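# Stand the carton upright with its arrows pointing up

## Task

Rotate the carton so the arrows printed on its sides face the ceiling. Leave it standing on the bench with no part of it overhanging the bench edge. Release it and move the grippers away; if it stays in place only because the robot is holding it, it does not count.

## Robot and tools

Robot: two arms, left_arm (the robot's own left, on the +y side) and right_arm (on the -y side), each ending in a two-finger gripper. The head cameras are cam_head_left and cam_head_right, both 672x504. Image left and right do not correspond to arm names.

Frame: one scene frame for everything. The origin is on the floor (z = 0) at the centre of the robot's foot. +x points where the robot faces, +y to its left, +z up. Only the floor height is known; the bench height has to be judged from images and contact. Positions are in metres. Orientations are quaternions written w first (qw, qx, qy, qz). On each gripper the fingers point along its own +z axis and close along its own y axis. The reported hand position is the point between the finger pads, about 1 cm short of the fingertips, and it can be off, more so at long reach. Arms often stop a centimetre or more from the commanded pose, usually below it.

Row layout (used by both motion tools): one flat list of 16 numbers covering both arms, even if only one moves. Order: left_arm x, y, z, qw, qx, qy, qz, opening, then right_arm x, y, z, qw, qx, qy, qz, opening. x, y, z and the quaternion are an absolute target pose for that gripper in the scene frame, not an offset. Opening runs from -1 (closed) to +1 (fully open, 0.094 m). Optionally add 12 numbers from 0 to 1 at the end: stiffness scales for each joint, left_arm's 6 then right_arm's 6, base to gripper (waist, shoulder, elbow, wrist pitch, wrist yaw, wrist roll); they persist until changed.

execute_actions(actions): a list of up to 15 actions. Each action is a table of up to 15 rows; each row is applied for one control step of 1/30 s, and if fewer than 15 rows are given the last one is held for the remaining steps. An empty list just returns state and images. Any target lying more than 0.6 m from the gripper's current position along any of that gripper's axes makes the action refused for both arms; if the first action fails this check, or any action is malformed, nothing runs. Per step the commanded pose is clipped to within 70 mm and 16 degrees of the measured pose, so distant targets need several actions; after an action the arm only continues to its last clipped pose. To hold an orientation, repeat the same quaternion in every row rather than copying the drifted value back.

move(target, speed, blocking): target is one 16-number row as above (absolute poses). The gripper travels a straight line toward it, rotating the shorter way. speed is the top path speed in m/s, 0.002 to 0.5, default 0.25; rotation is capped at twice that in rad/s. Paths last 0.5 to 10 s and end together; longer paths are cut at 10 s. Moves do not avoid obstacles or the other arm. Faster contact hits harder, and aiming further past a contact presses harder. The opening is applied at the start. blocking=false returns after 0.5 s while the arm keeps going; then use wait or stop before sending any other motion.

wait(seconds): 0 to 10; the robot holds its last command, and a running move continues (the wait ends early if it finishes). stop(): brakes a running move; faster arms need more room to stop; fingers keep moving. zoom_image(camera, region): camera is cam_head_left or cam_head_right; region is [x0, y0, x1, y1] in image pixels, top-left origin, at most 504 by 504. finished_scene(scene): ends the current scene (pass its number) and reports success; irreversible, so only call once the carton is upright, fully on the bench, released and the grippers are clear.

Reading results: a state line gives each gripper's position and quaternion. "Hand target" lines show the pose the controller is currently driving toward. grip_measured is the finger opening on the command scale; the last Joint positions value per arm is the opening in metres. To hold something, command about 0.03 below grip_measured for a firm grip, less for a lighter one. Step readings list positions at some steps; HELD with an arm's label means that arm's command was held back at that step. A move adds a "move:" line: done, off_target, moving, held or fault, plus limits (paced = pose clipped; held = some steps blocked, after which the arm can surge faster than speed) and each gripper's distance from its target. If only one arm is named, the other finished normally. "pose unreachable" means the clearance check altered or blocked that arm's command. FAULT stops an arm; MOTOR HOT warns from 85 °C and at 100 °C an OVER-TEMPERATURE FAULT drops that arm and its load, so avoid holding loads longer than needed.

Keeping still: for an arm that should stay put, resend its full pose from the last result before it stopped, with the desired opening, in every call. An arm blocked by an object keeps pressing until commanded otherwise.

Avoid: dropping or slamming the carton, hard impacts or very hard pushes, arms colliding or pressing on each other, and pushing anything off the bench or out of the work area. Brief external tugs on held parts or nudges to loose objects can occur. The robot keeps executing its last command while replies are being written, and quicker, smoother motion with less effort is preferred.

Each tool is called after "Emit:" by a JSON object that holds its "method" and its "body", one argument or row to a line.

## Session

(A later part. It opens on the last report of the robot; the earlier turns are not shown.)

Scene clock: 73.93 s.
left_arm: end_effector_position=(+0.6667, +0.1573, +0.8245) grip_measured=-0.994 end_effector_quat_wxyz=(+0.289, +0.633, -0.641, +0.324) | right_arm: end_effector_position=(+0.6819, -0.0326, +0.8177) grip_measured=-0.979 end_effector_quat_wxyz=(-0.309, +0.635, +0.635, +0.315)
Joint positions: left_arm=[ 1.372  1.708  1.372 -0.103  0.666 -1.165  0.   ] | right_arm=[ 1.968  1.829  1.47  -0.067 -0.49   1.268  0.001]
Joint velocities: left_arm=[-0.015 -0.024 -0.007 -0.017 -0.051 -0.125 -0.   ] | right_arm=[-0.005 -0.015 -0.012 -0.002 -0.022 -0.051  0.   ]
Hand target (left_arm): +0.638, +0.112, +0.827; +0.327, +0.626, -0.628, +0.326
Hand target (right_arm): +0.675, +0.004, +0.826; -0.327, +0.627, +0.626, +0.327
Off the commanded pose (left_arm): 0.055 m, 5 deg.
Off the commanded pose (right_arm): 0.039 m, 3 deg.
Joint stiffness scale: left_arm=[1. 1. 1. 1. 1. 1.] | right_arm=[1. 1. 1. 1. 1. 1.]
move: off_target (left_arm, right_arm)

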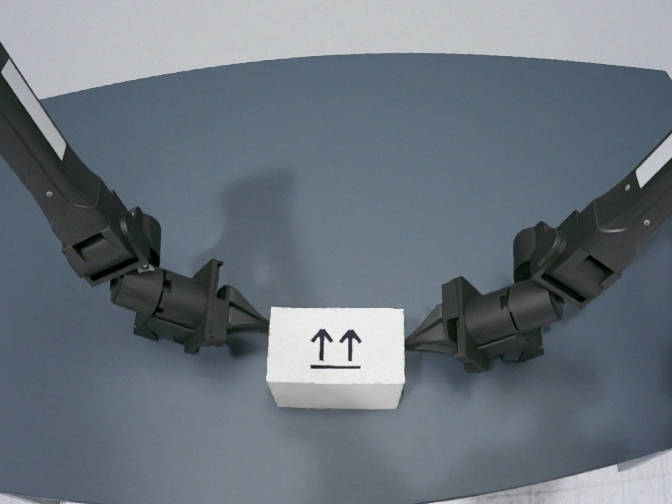

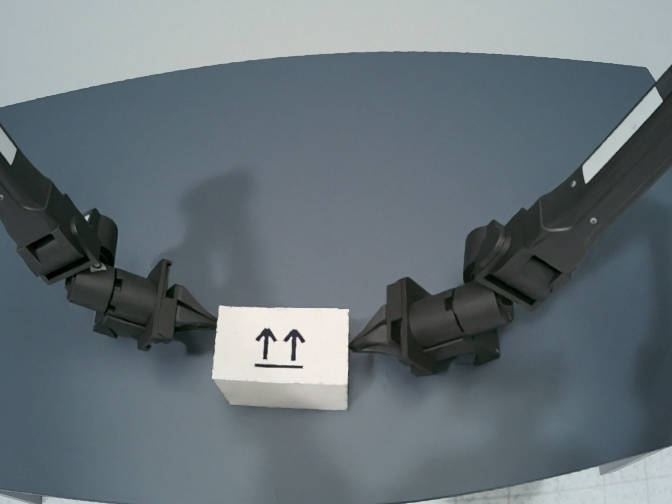

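Left is near the far edge; lift a bit and see.

Emit:
{"method": "move", "body": {
  "target": [0.62,0.11,0.865,-0.327,-0.627,0.627,-0.327,-1,0.66,0.005,0.865,-0.327,0.627,0.627,0.327,-1],
  "speed": 0.04
}}

Scene clock: 77.53 s.
left_arm: end_effector_position=(+0.6138, +0.1465, +0.8444) grip_measured=-0.994 end_effector_quat_wxyz=(+0.309, +0.639, -0.635, +0.304) | right_arm: end_effector_position=(+0.6784, -0.0388, +0.8398) grip_measured=-0.979 end_effector_quat_wxyz=(-0.289, +0.640, +0.639, +0.314)
Joint positions: left_arm=[ 1.373  1.684  1.23  -0.035  0.648 -1.173  0.   ] | right_arm=[ 1.977  1.766  1.367  0.012 -0.458  1.278  0.001]
Joint velocities: left_arm=[ 0.015 -0.015  0.007  0.012  0.081  0.007 -0.   ] | right_arm=[-0.015  0.005 -0.017 -0.002 -0.037 -0.051  0.001]
Hand target (left_arm): +0.620, +0.111, +0.865; +0.327, +0.626, -0.628, +0.327
Hand target (right_arm): +0.660, +0.004, +0.864; -0.327, +0.627, +0.627, +0.327
Off the commanded pose (left_arm): 0.042 m, 4 deg.
Off the commanded pose (right_arm): 0.054 m, 5 deg.
Joint stiffness scale: left_arm=[1. 1. 1. 1. 1. 1.] | right_arm=[1. 1. 1. 1. 1. 1.]
move: off_target (left_arm, right_arm)

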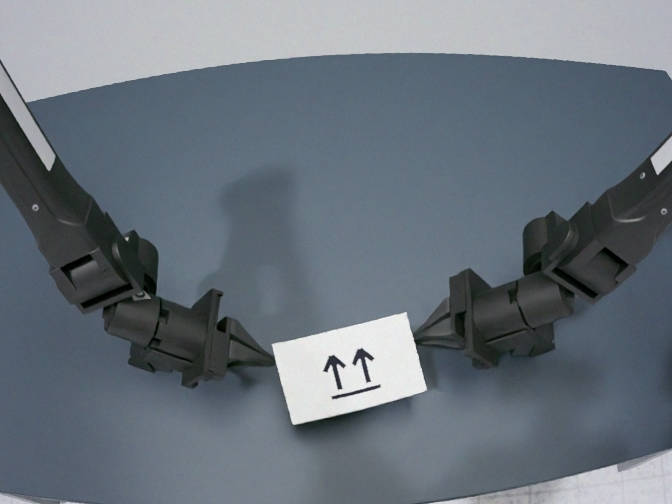

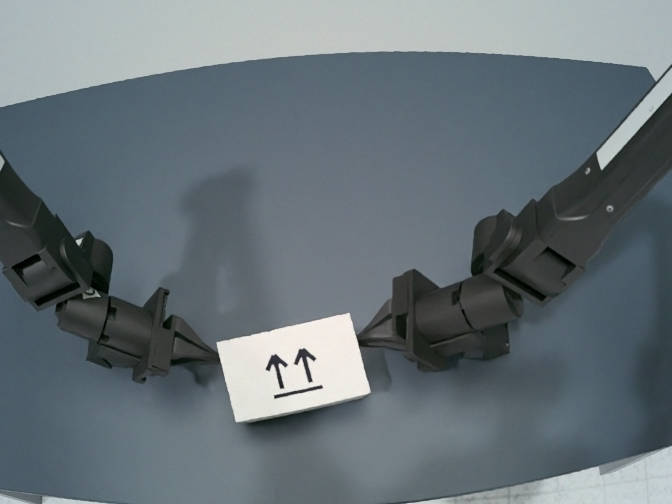

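Pivoting works, but it's yawing. Even out x and continue.

Emit:
{"method": "move", "body": {
  "target": [0.61,0.115,0.885,-0.327,-0.627,0.627,-0.327,-1,0.615,0.005,0.885,-0.327,0.627,0.627,0.327,-1],
  "speed": 0.04
}}

Scene clock: 81.93 s.
left_arm: end_effector_position=(+0.6159, +0.1520, +0.8614) grip_measured=-0.994 end_effector_quat_wxyz=(+0.299, +0.639, -0.639, +0.308) | right_arm: end_effector_position=(+0.6300, -0.0344, +0.8588) grip_measured=-0.979 end_effector_quat_wxyz=(-0.293, +0.640, +0.639, +0.310)
Joint positions: left_arm=[ 1.374  1.635  1.173 -0.004  0.646 -1.173  0.   ] | right_arm=[ 1.976  1.747  1.221  0.129 -0.456  1.279  0.001]
Joint velocities: left_arm=[-0.015 -0.005 -0.017 -0.007 -0.022 -0.066 -0.   ] | right_arm=[-0.015  0.005  0.007  0.002  0.081 -0.051 -0.   ]
Hand target (left_arm): +0.610, +0.116, +0.884; +0.327, +0.627, -0.628, +0.327
Hand target (right_arm): +0.615, +0.005, +0.883; -0.327, +0.627, +0.626, +0.327
Off the commanded pose (left_arm): 0.044 m, 4 deg.
Off the commanded pose (right_arm): 0.050 m, 5 deg.
Joint stiffness scale: left_arm=[1. 1. 1. 1. 1. 1.] | right_arm=[1. 1. 1. 1. 1. 1.]
move: off_target (left_arm, right_arm)

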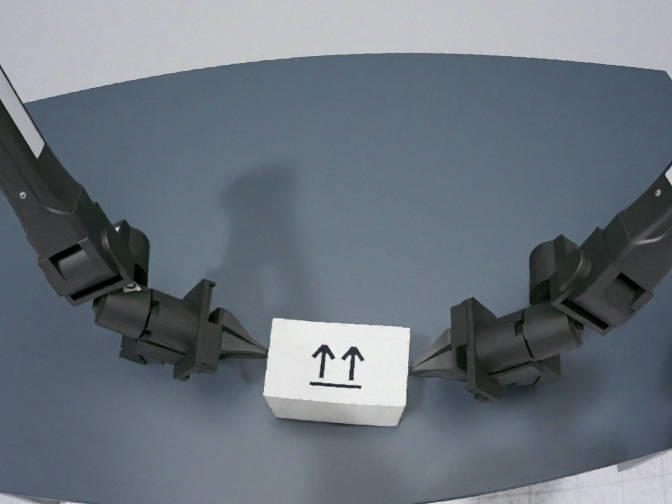

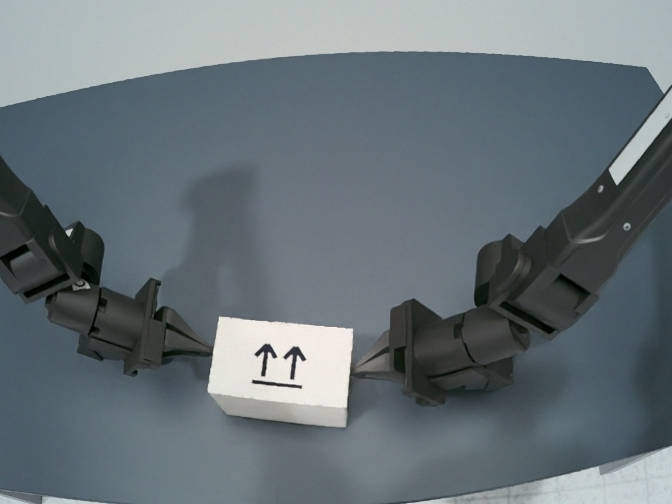

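Emit:
{"method": "move", "body": {
  "target": [0.62,0.115,0.91,-0.062,-0.454,0.704,-0.542,-1,0.625,0.005,0.91,-0.062,0.454,0.704,0.542,-1],
  "speed": 0.1
}}

Scene clock: 91.07 s.
left_arm: end_effector_position=(+0.6429, +0.1337, +0.9060) grip_measured=-0.995 end_effector_quat_wxyz=(-0.041, -0.458, +0.708, -0.536) | right_arm: end_effector_position=(+0.6403, -0.0036, +0.9024) grip_measured=-0.979 end_effector_quat_wxyz=(-0.053, +0.458, +0.705, +0.540)
Joint positions: left_arm=[ 1.372  1.709  1.003  0.799  0.916 -0.931  0.   ] | right_arm=[ 1.991  1.86   1.081  0.836 -0.711  0.909  0.001]
Joint velocities: left_arm=[-0.015  0.005  0.002 -0.002 -0.037  0.007  0.   ] | right_arm=[-0.005 -0.005 -0.002 -0.012 -0.051  0.007 -0.   ]
Hand target (left_arm): +0.623, +0.115, +0.909; -0.059, -0.457, +0.703, -0.541
Hand target (right_arm): +0.623, +0.006, +0.909; -0.062, +0.452, +0.706, +0.542
Off the commanded pose (left_arm): 0.030 m, 3 deg.
Off the commanded pose (right_arm): 0.019 m, 1 deg.
Joint stiffness scale: left_arm=[1. 1. 1. 1. 1. 1.] | right_arm=[1. 1. 1. 1. 1. 1.]
move: off_target (left_arm, right_arm)

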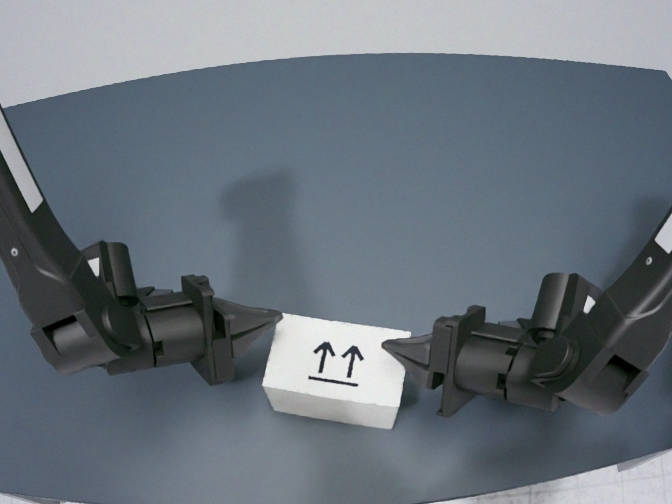

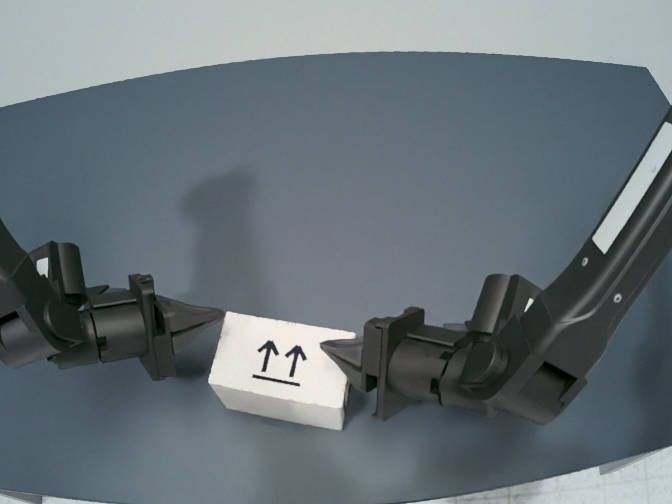

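Emit:
{"method": "move", "body": {
  "target": [0.52,0.12,0.93,0.3,0,0.954,0,0.3,0.74,-0.05,0.95,0,0,0.966,0.259,-1],
  "speed": 0.25
}}

Emit:
{"method": "move", "body": {
  "target": [0.53,0.065,0.825,0.3,0,0.954,0,0.3,0.79,0.04,0.9,0,0,0.966,0.259,-1],
  "speed": 0.12
}}

Scene clock: 101.67 s.
left_arm: end_effector_position=(+0.5410, +0.1353, +0.9229) grip_measured=+0.297 end_effector_quat_wxyz=(+0.255, -0.000, +0.967, -0.012) | right_arm: end_effector_position=(+0.7355, -0.0513, +0.9487) grip_measured=-0.979 end_effector_quat_wxyz=(+0.006, -0.012, -0.966, -0.260)
Joint positions: left_arm=[ 1.119  1.945  0.714  1.552 -0.234  0.448  0.061] | right_arm=[ 2.193  1.468  1.185 -0.042  0.099 -0.17   0.001]
Joint velocities: left_arm=[ 0.015  0.005 -0.007 -0.007  0.066  0.066 -0.001] | right_arm=[-0.005 -0.024 -0.007 -0.007 -0.022 -0.051 -0.001]
Hand target (left_arm): +0.521, +0.122, +0.931; +0.239, +0.011, +0.971, -0.025
Hand target (right_arm): +0.741, -0.051, +0.953; -0.002, +0.005, +0.965, +0.261
Off the commanded pose (left_arm): 0.027 m, 6 deg.
Off the commanded pose (right_arm): 0.005 m, 2 deg.
Joint stiffness scale: left_arm=[1. 1. 1. 1. 1. 1.] | right_arm=[1. 1. 1. 1. 1. 1.]
joint sent to its limit (left arm) — the command would take joint 4 (wrist pitch) past its upper limit, so that joint was sent only as far as its limit.
move: off_target (left_arm)

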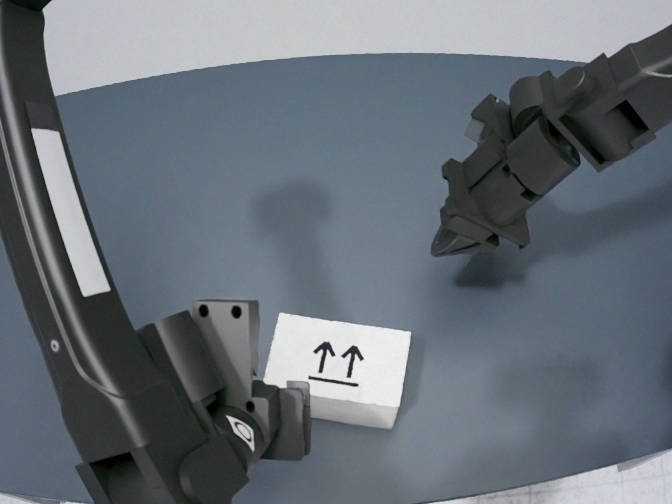

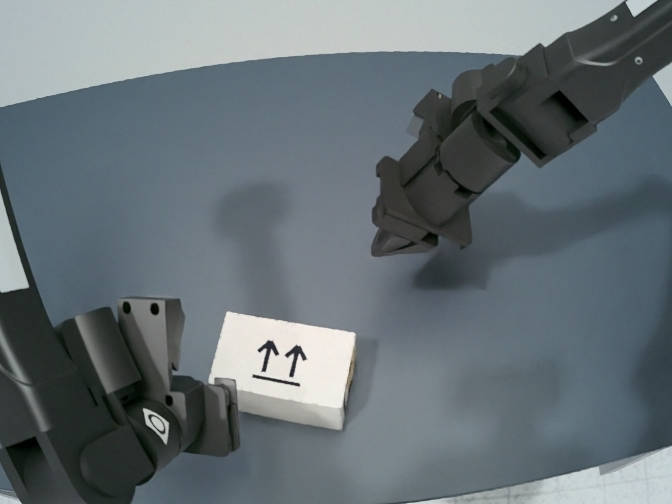

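Scene clock: 103.10 s.
left_arm: end_effector_position=(+0.5325, +0.0810, +0.8183) grip_measured=+0.297 end_effector_quat_wxyz=(+0.290, -0.003, +0.957, +0.006) | right_arm: end_effector_position=(+0.7956, +0.0318, +0.9006) grip_measured=-0.979 end_effector_quat_wxyz=(-0.006, -0.003, -0.966, -0.257)
Joint positions: left_arm=[ 1.119  2.245  1.097  1.554 -0.234  0.474  0.061] | right_arm=[ 2.279  1.714  1.521 -0.117  0.184 -0.17   0.001]
Joint velocities: left_arm=[-0.005 -0.005  0.002  0.007  0.022 -0.022  0.001] | right_arm=[-0.005 -0.005 -0.012 -0.017  0.007  0.007  0.   ]
Hand target (left_arm): +0.530, +0.066, +0.823; +0.293, +0.000, +0.956, -0.003
Hand target (right_arm): +0.791, +0.038, +0.900; -0.000, +0.001, +0.966, +0.259
Off the commanded pose (left_arm): 0.018 m, 1 deg.
Off the commanded pose (right_arm): 0.010 m, 1 deg.
Joint stiffness scale: left_arm=[1. 1. 1. 1. 1. 1.] | right_arm=[1. 1. 1. 1. 1. 1.]
joint sent to its limit (left arm) — the command would take joint 4 (wrist pitch) past its upper limit, so that joint was sent only as far as its limit.
move: off_target (left_arm)

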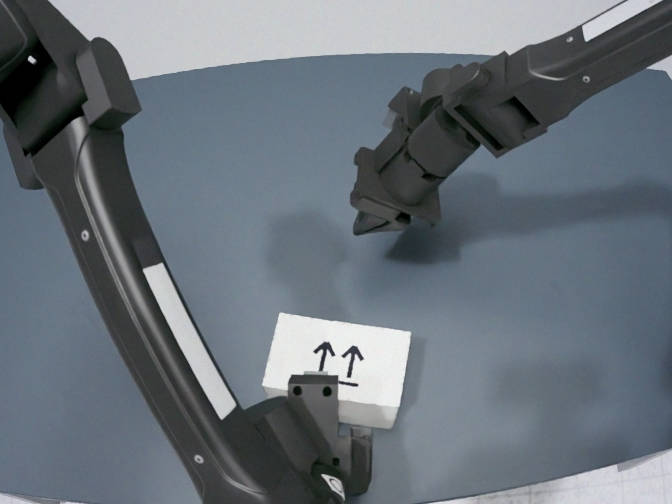

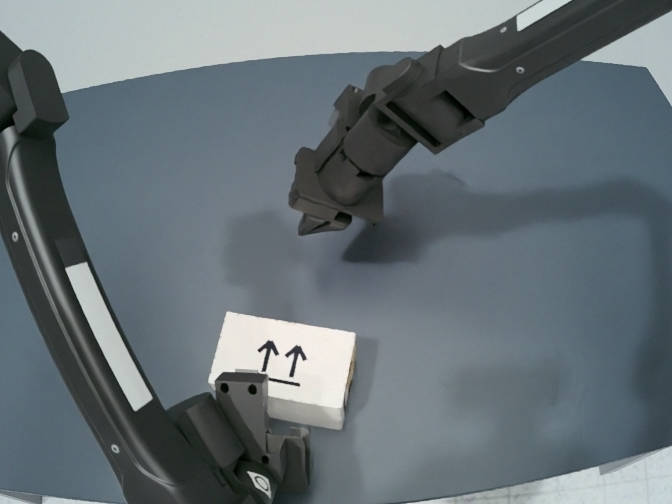

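Emit:
{"method": "move", "body": {
  "target": [0.65,0.055,0.815,0.34,0,0.94,0,0.3,0.8,0.05,0.87,0,0,0.966,0.259,-1],
  "speed": 0.08
}}

Scene clock: 105.87 s.
left_arm: end_effector_position=(+0.6217, +0.0639, +0.8002) grip_measured=+0.297 end_effector_quat_wxyz=(+0.321, +0.004, +0.947, +0.006) | right_arm: end_effector_position=(+0.8083, +0.0499, +0.8782) grip_measured=-0.979 end_effector_quat_wxyz=(-0.008, -0.004, -0.965, -0.261)
Joint positions: left_arm=[ 1.08   2.178  1.245  1.399 -0.234  0.517  0.061] | right_arm=[ 2.279  1.794  1.632 -0.145  0.176 -0.17   0.001]
Joint velocities: left_arm=[-0.015  0.005  0.002  0.007  0.037 -0.007 -0.   ] | right_arm=[-0.015 -0.024  0.002  0.007 -0.037  0.007 -0.001]
Hand target (left_arm): +0.649, +0.055, +0.813; +0.340, -0.000, +0.940, +0.000
Hand target (right_arm): +0.800, +0.049, +0.870; +0.000, +0.000, +0.966, +0.259
Off the commanded pose (left_arm): 0.033 m, 2 deg.
Off the commanded pose (right_arm): 0.012 m, 1 deg.
Joint stiffness scale: left_arm=[1. 1. 1. 1. 1. 1.] | right_arm=[1. 1. 1. 1. 1. 1.]
move: off_target (left_arm, right_arm)

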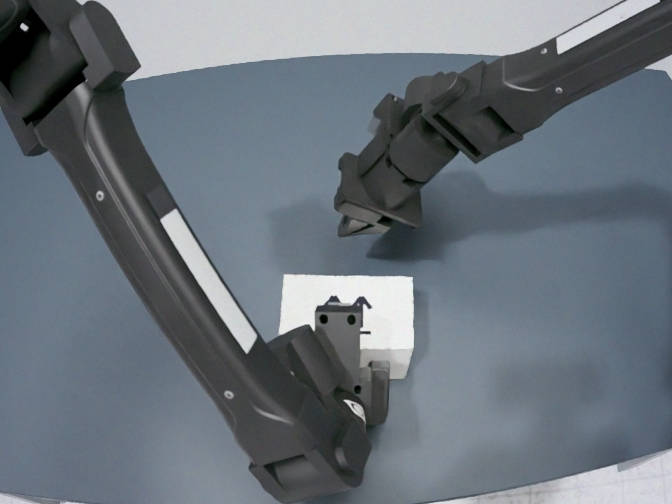

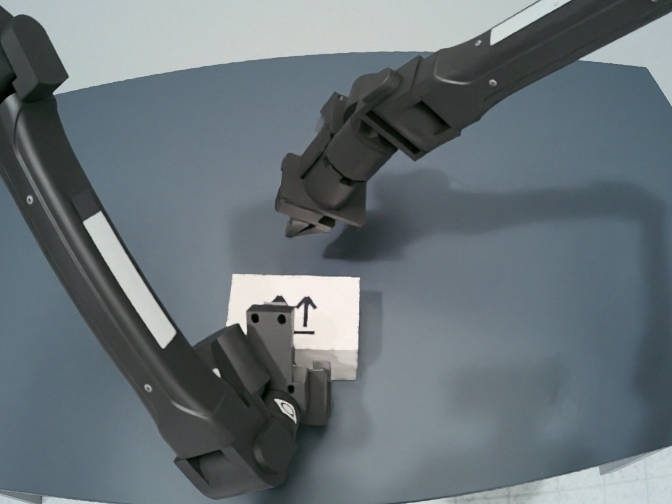

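Emit:
{"method": "move", "body": {
  "target": [0.635,0.055,0.81,0.38,0,0.925,0,0.3,0.75,0.055,0.848,0,0,0.966,0.259,-1],
  "speed": 0.08
}}

Emit:
{"method": "move", "body": {
  "target": [0.635,0.055,0.81,0.38,0,0.925,0,0.3,0.68,0.055,0.865,0,0,0.966,0.259,-1],
  "speed": 0.04
}}

Scene clock: 109.80 s.
left_arm: end_effector_position=(+0.6340, +0.0603, +0.8070) grip_measured=+0.297 end_effector_quat_wxyz=(+0.370, -0.002, +0.929, +0.002) | right_arm: end_effector_position=(+0.7717, +0.0598, +0.8634) grip_measured=-0.979 end_effector_quat_wxyz=(-0.011, -0.008, -0.963, -0.267)
Joint positions: left_arm=[ 1.08   2.209  1.275  1.49  -0.18   0.52   0.061] | right_arm=[ 2.261  1.825  1.569 -0.045  0.144 -0.17   0.001]
Joint velocities: left_arm=[-0.015  0.005 -0.002 -0.022  0.007 -0.051  0.001] | right_arm=[-0.024 -0.015  0.007  0.002  0.022  0.022 -0.   ]
Hand target (left_arm): +0.636, +0.055, +0.809; +0.380, -0.001, +0.925, +0.000
Hand target (right_arm): +0.750, +0.056, +0.848; -0.000, -0.000, +0.966, +0.259
Off the commanded pose (left_arm): 0.006 m, 1 deg.
Off the commanded pose (right_arm): 0.027 m, 2 deg.
Joint stiffness scale: left_arm=[1. 1. 1. 1. 1. 1.] | right_arm=[1. 1. 1. 1. 1. 1.]
move: off_target (right_arm)

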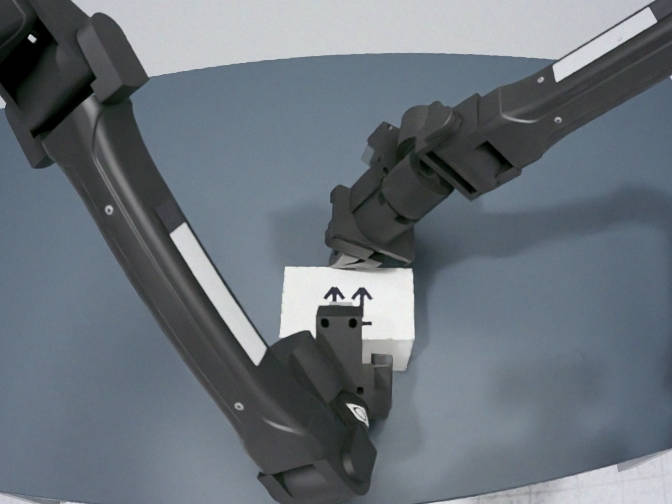

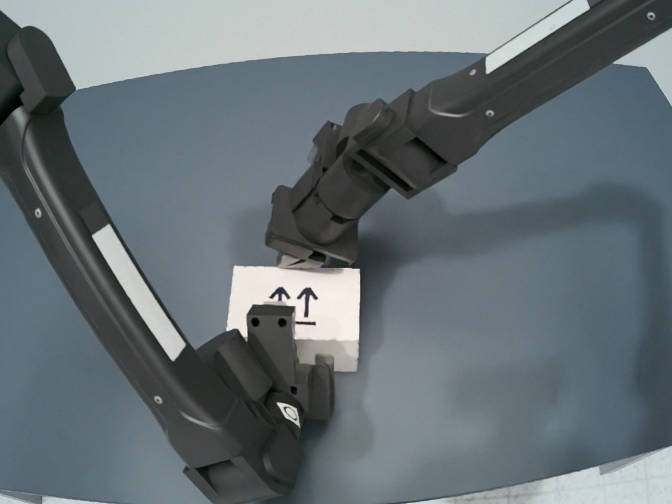

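Scene clock: 112.33 s.
left_arm: end_effector_position=(+0.6341, +0.0599, +0.8075) grip_measured=+0.297 end_effector_quat_wxyz=(+0.372, -0.002, +0.928, +0.001) | right_arm: end_effector_position=(+0.7022, +0.0655, +0.8698) grip_measured=-0.979 end_effector_quat_wxyz=(-0.014, -0.010, -0.964, -0.265)
Joint positions: left_arm=[ 1.08   2.21   1.275  1.494 -0.177  0.521  0.061] | right_arm=[ 2.256  1.822  1.377  0.152  0.143 -0.17   0.001]
Joint velocities: left_arm=[ 0.005 -0.005  0.007  0.007 -0.037 -0.007  0.001] | right_arm=[-0.005  0.005 -0.022 -0.002 -0.007  0.037 -0.001]
Hand target (left_arm): +0.635, +0.055, +0.810; +0.380, -0.000, +0.925, +0.000
Hand target (right_arm): +0.680, +0.057, +0.863; -0.000, -0.000, +0.966, +0.259
Off the commanded pose (left_arm): 0.006 m, 1 deg.
Off the commanded pose (right_arm): 0.025 m, 2 deg.
Joint stiffness scale: left_arm=[1. 1. 1. 1. 1. 1.] | right_arm=[1. 1. 1. 1. 1. 1.]
move: off_target (right_arm)

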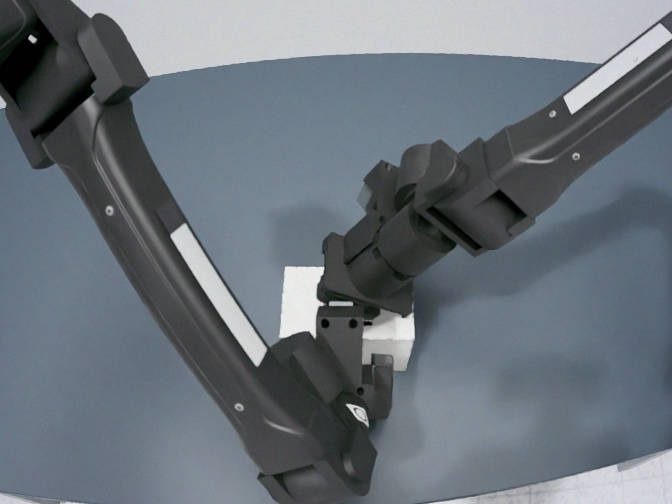

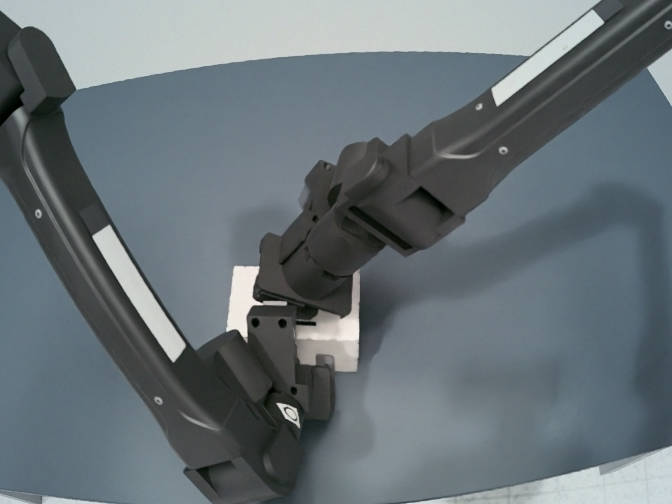

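Emit:
{"method": "move", "body": {
  "target": [0.63,0.055,0.79,0.38,0,0.925,0,0.3,0.78,0.055,0.865,0,0,0.966,0.259,-1],
  "speed": 0.12
}}

Emit:
{"method": "move", "body": {
  "target": [0.635,0.055,0.78,0.38,0,0.925,0,0.3,0.765,0.055,0.815,0,0,0.966,0.259,-1],
  "speed": 0.06
}}

Emit:
{"method": "move", "body": {
  "target": [0.635,0.055,0.78,0.38,0,0.925,0,0.3,0.69,0.055,0.83,0,0,0.966,0.259,-1],
  "speed": 0.04
}}

Scene clock: 116.57 s.
left_arm: end_effector_position=(+0.6346, +0.0515, +0.7964) grip_measured=+0.297 end_effector_quat_wxyz=(+0.381, -0.002, +0.925, -0.001) | right_arm: end_effector_position=(+0.7804, +0.0510, +0.8653) grip_measured=-0.979 end_effector_quat_wxyz=(-0.003, -0.004, -0.966, -0.258)
Joint positions: left_arm=[ 1.08   2.249  1.33   1.494 -0.164  0.521  0.061] | right_arm=[ 2.261  1.812  1.588 -0.091  0.166 -0.17   0.001]
Joint velocities: left_arm=[-0.005  0.015 -0.007 -0.022  0.037 -0.051 -0.   ] | right_arm=[-0.015 -0.005 -0.007 -0.022  0.007 -0.007  0.001]
Hand target (left_arm): +0.630, +0.055, +0.790; +0.380, -0.000, +0.925, +0.000
Hand target (right_arm): +0.780, +0.053, +0.867; +0.000, +0.000, +0.966, +0.259
Off the commanded pose (left_arm): 0.009 m, 0 deg.
Off the commanded pose (right_arm): 0.004 m, 1 deg.
Joint stiffness scale: left_arm=[1. 1. 1. 1. 1. 1.] | right_arm=[1. 1. 1. 1. 1. 1.]
move: done

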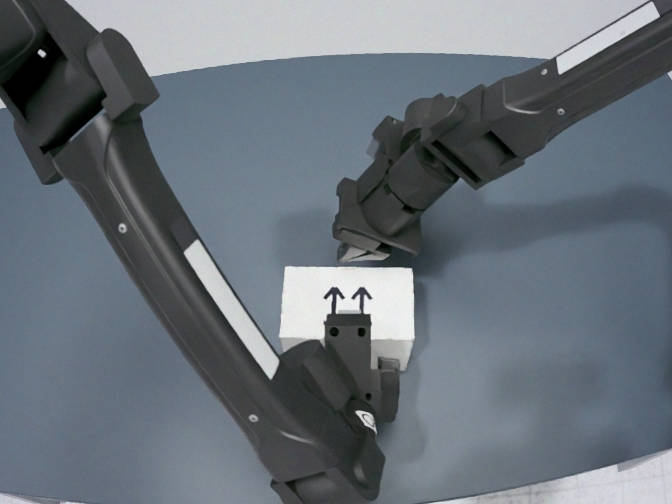

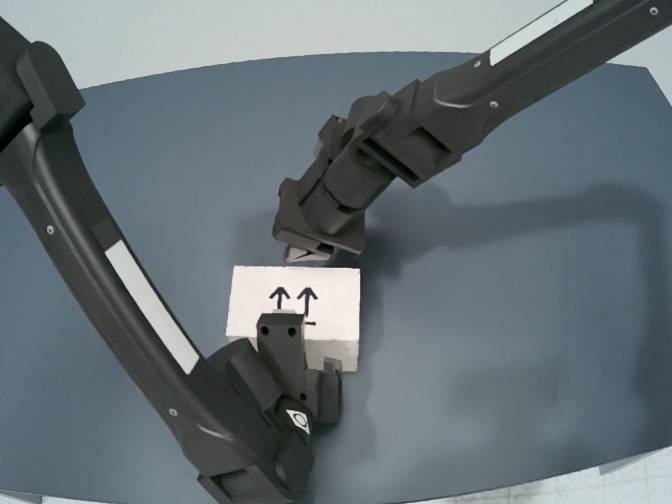

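Scene clock: 117.73 s.
left_arm: end_effector_position=(+0.6384, +0.0477, +0.7886) grip_measured=+0.297 end_effector_quat_wxyz=(+0.381, -0.002, +0.925, -0.003) | right_arm: end_effector_position=(+0.7916, +0.0595, +0.8382) grip_measured=-0.979 end_effector_quat_wxyz=(-0.017, -0.009, -0.963, -0.269)
Joint positions: left_arm=[ 1.08   2.261  1.362  1.472 -0.161  0.521  0.061] | right_arm=[ 2.24   1.883  1.685 -0.09   0.118 -0.177  0.001]
Joint velocities: left_arm=[-0.005 -0.005  0.002  0.032 -0.007 -0.037  0.   ] | right_arm=[-0.015 -0.005 -0.007 -0.007 -0.081 -0.081 -0.   ]
Hand target (left_arm): +0.635, +0.055, +0.780; +0.380, -0.000, +0.925, +0.000
Hand target (right_arm): +0.765, +0.054, +0.816; -0.000, -0.000, +0.966, +0.259
Off the commanded pose (left_arm): 0.012 m, 0 deg.
Off the commanded pose (right_arm): 0.036 m, 2 deg.
Joint stiffness scale: left_arm=[1. 1. 1. 1. 1. 1.] | right_arm=[1. 1. 1. 1. 1. 1.]
move: off_target (left_arm, right_arm)

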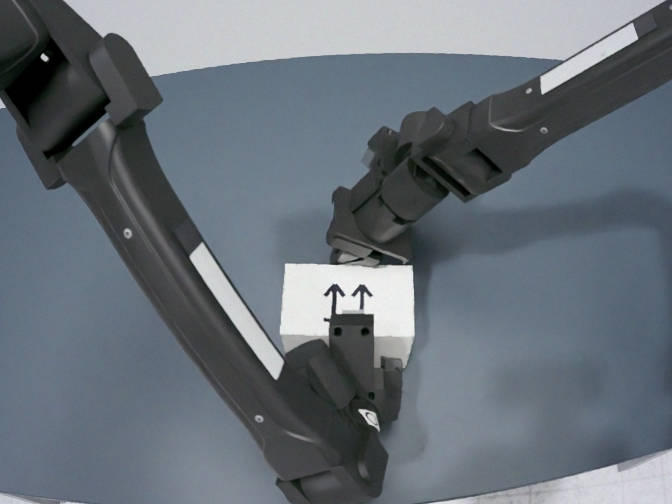

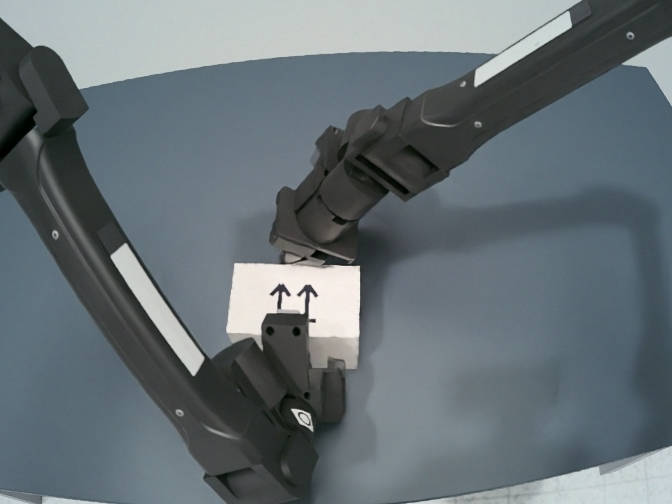

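Scene clock: 120.53 s.
left_arm: end_effector_position=(+0.6318, +0.0449, +0.7862) grip_measured=+0.297 end_effector_quat_wxyz=(+0.375, +0.000, +0.927, -0.006) | right_arm: end_effector_position=(+0.7679, +0.0561, +0.8578) grip_measured=-0.980 end_effector_quat_wxyz=(-0.057, -0.025, -0.961, -0.271)
Joint positions: left_arm=[ 1.08   2.27   1.362  1.467 -0.161  0.52   0.061] | right_arm=[ 2.243  1.831  1.507  0.12   0.1   -0.177  0.001]
Joint velocities: left_arm=[-0.005 -0.005 -0.002  0.017  0.051  0.037  0.   ] | right_arm=[-0.024  0.024 -0.022  0.017 -0.022  0.007 -0.001]
Hand target (left_arm): +0.635, +0.055, +0.780; +0.380, +0.000, +0.925, +0.000
Hand target (right_arm): +0.694, +0.055, +0.833; -0.000, +0.000, +0.966, +0.260
Off the commanded pose (left_arm): 0.012 m, 1 deg.
Off the commanded pose (right_arm): 0.083 m, 7 deg; position clipped at the last step of the last action.
Joint stiffness scale: left_arm=[1. 1. 1. 1. 1. 1.] | right_arm=[1. 1. 1. 1. 1. 1.]
move: off_target (left_arm, right_arm); limits=paced

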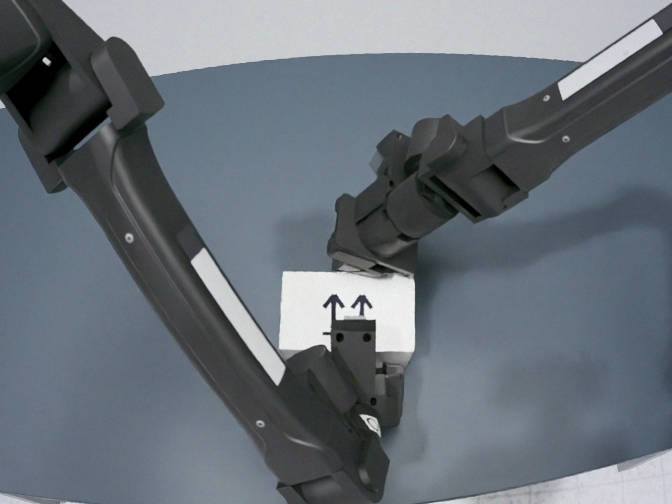

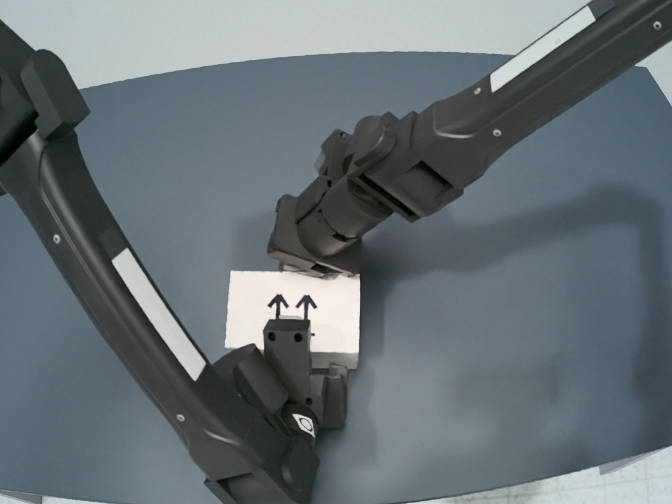

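It's tilting. Continue with an upward component.

Emit:
{"method": "move", "body": {
  "target": [0.63,0.05,0.778,0.4,0,0.916,0,0.3,0.70,0.055,0.88,0,0,0.966,0.259,-1],
  "speed": 0.04
}}

Scene clock: 123.63 s.
left_arm: end_effector_position=(+0.6257, +0.0380, +0.7812) grip_measured=+0.297 end_effector_quat_wxyz=(+0.387, +0.001, +0.922, -0.010) | right_arm: end_effector_position=(+0.7359, +0.0508, +0.8842) grip_measured=-0.980 end_effector_quat_wxyz=(-0.030, -0.012, -0.965, -0.260)
Joint positions: left_arm=[ 1.082  2.308  1.394  1.492 -0.14   0.52   0.061] | right_arm=[ 2.264  1.767  1.386  0.122  0.154 -0.177  0.001]
Joint velocities: left_arm=[-0.005  0.005 -0.002 -0.007  0.007 -0.125 -0.001] | right_arm=[-0.024 -0.024 -0.002 -0.002 -0.066 -0.022 -0.   ]
Hand target (left_arm): +0.630, +0.050, +0.778; +0.400, -0.000, +0.916, +0.000
Hand target (right_arm): +0.700, +0.056, +0.879; -0.001, +0.001, +0.966, +0.259
Off the commanded pose (left_arm): 0.013 m, 2 deg.
Off the commanded pose (right_arm): 0.036 m, 4 deg.
Joint stiffness scale: left_arm=[1. 1. 1. 1. 1. 1.] | right_arm=[1. 1. 1. 1. 1. 1.]
move: off_target (left_arm, right_arm)

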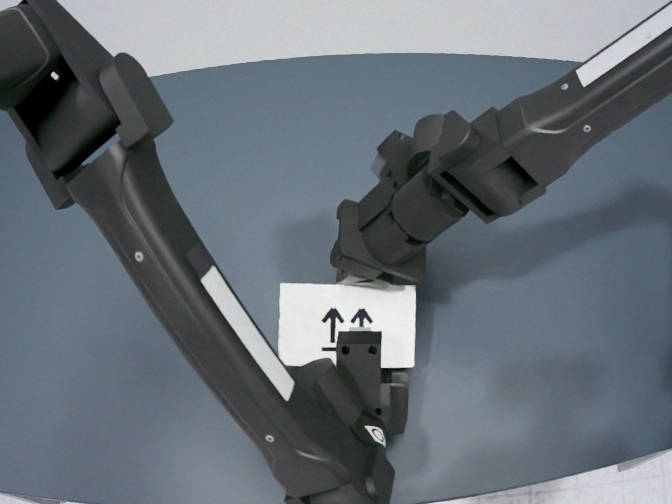

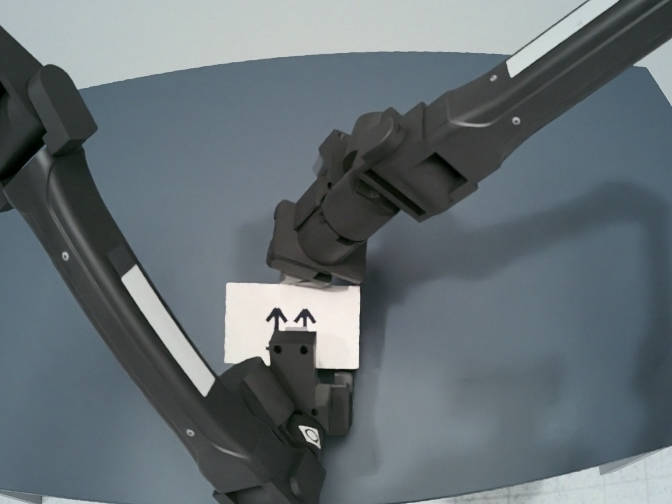

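Emit:
{"method": "move", "body": {
  "target": [0.62,0.05,0.778,0.4,0,0.916,0,0.3,0.665,0.055,0.885,0,0,0.966,0.259,-1],
  "speed": 0.04
}}

Scene clock: 128.40 s.
left_arm: end_effector_position=(+0.6148, +0.0363, +0.7793) grip_measured=+0.297 end_effector_quat_wxyz=(+0.386, +0.001, +0.922, -0.011) | right_arm: end_effector_position=(+0.7136, +0.0505, +0.8915) grip_measured=-0.980 end_effector_quat_wxyz=(-0.038, -0.016, -0.965, -0.259)
Joint positions: left_arm=[ 1.086  2.327  1.394  1.507 -0.135  0.516  0.061] | right_arm=[ 2.264  1.757  1.305  0.211  0.152 -0.177  0.001]
Joint velocities: left_arm=[ 0.005 -0.024 -0.017 -0.002  0.022 -0.007  0.001] | right_arm=[ 0.005 -0.005 -0.007  0.002 -0.095 -0.022  0.   ]
Hand target (left_arm): +0.620, +0.050, +0.778; +0.400, -0.000, +0.917, -0.000
Hand target (right_arm): +0.666, +0.056, +0.885; -0.000, +0.000, +0.966, +0.259
Off the commanded pose (left_arm): 0.015 m, 2 deg.
Off the commanded pose (right_arm): 0.049 m, 5 deg.
Joint stiffness scale: left_arm=[1. 1. 1. 1. 1. 1.] | right_arm=[1. 1. 1. 1. 1. 1.]
move: off_target (left_arm, right_arm)

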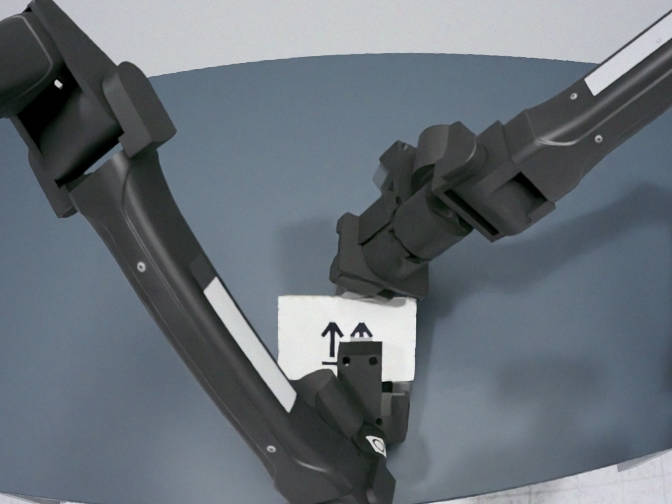

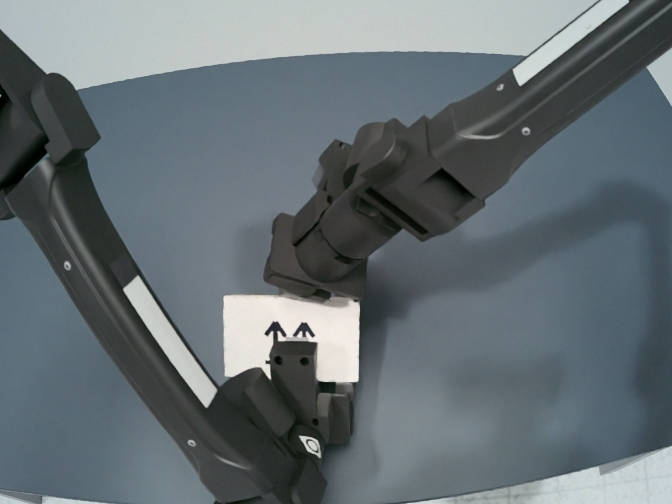

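Emit:
{"method": "move", "body": {
  "target": [0.57,0.05,0.785,0.38,0,0.925,0,0.3,0.645,0.055,0.895,0,0,0.966,0.259,-1],
  "speed": 0.03
}}

Scene clock: 132.40 s.
left_arm: end_effector_position=(+0.5872, +0.0353, +0.7888) grip_measured=+0.297 end_effector_quat_wxyz=(+0.375, +0.001, +0.927, -0.016) | right_arm: end_effector_position=(+0.6570, +0.0583, +0.8957) grip_measured=-0.980 end_effector_quat_wxyz=(-0.007, -0.002, -0.965, -0.262)
Joint positions: left_arm=[ 1.086  2.339  1.335  1.551 -0.139  0.508  0.061] | right_arm=[ 2.264  1.776  1.215  0.251  0.159 -0.177  0.001]
Joint velocities: left_arm=[-0.005 -0.005  0.002  0.002  0.022 -0.007  0.001] | right_arm=[-0.005 -0.005 -0.002 -0.007 -0.051  0.007 -0.002]
Hand target (left_arm): +0.571, +0.050, +0.785; +0.364, +0.004, +0.931, -0.008
Hand target (right_arm): +0.645, +0.056, +0.893; -0.000, +0.000, +0.966, +0.259
Off the commanded pose (left_arm): 0.023 m, 2 deg.
Off the commanded pose (right_arm): 0.012 m, 1 deg.
Joint stiffness scale: left_arm=[1. 1. 1. 1. 1. 1.] | right_arm=[1. 1. 1. 1. 1. 1.]
joint sent to its limit (left arm) — the command would take joint 4 (wrist pitch) past its upper limit, so that joint was sent only as far as its limit.
move: off_target (left_arm, right_arm)

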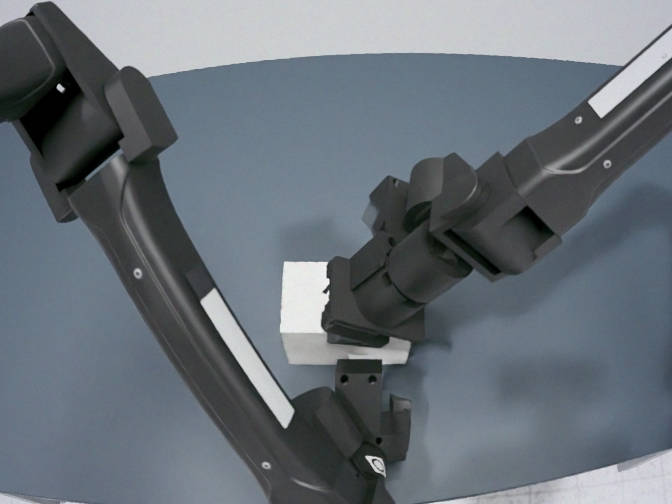

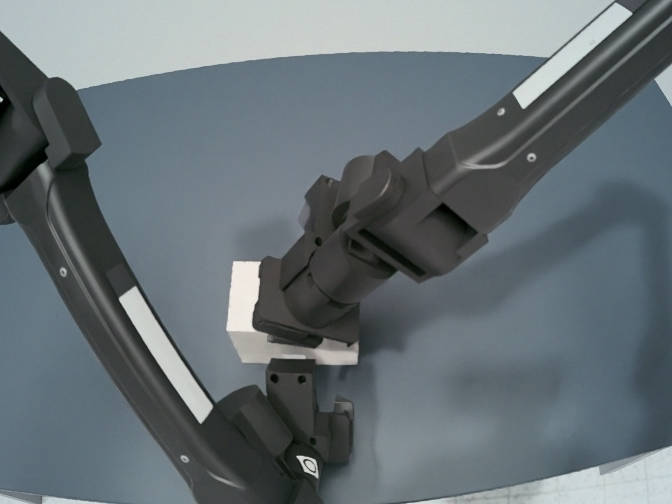

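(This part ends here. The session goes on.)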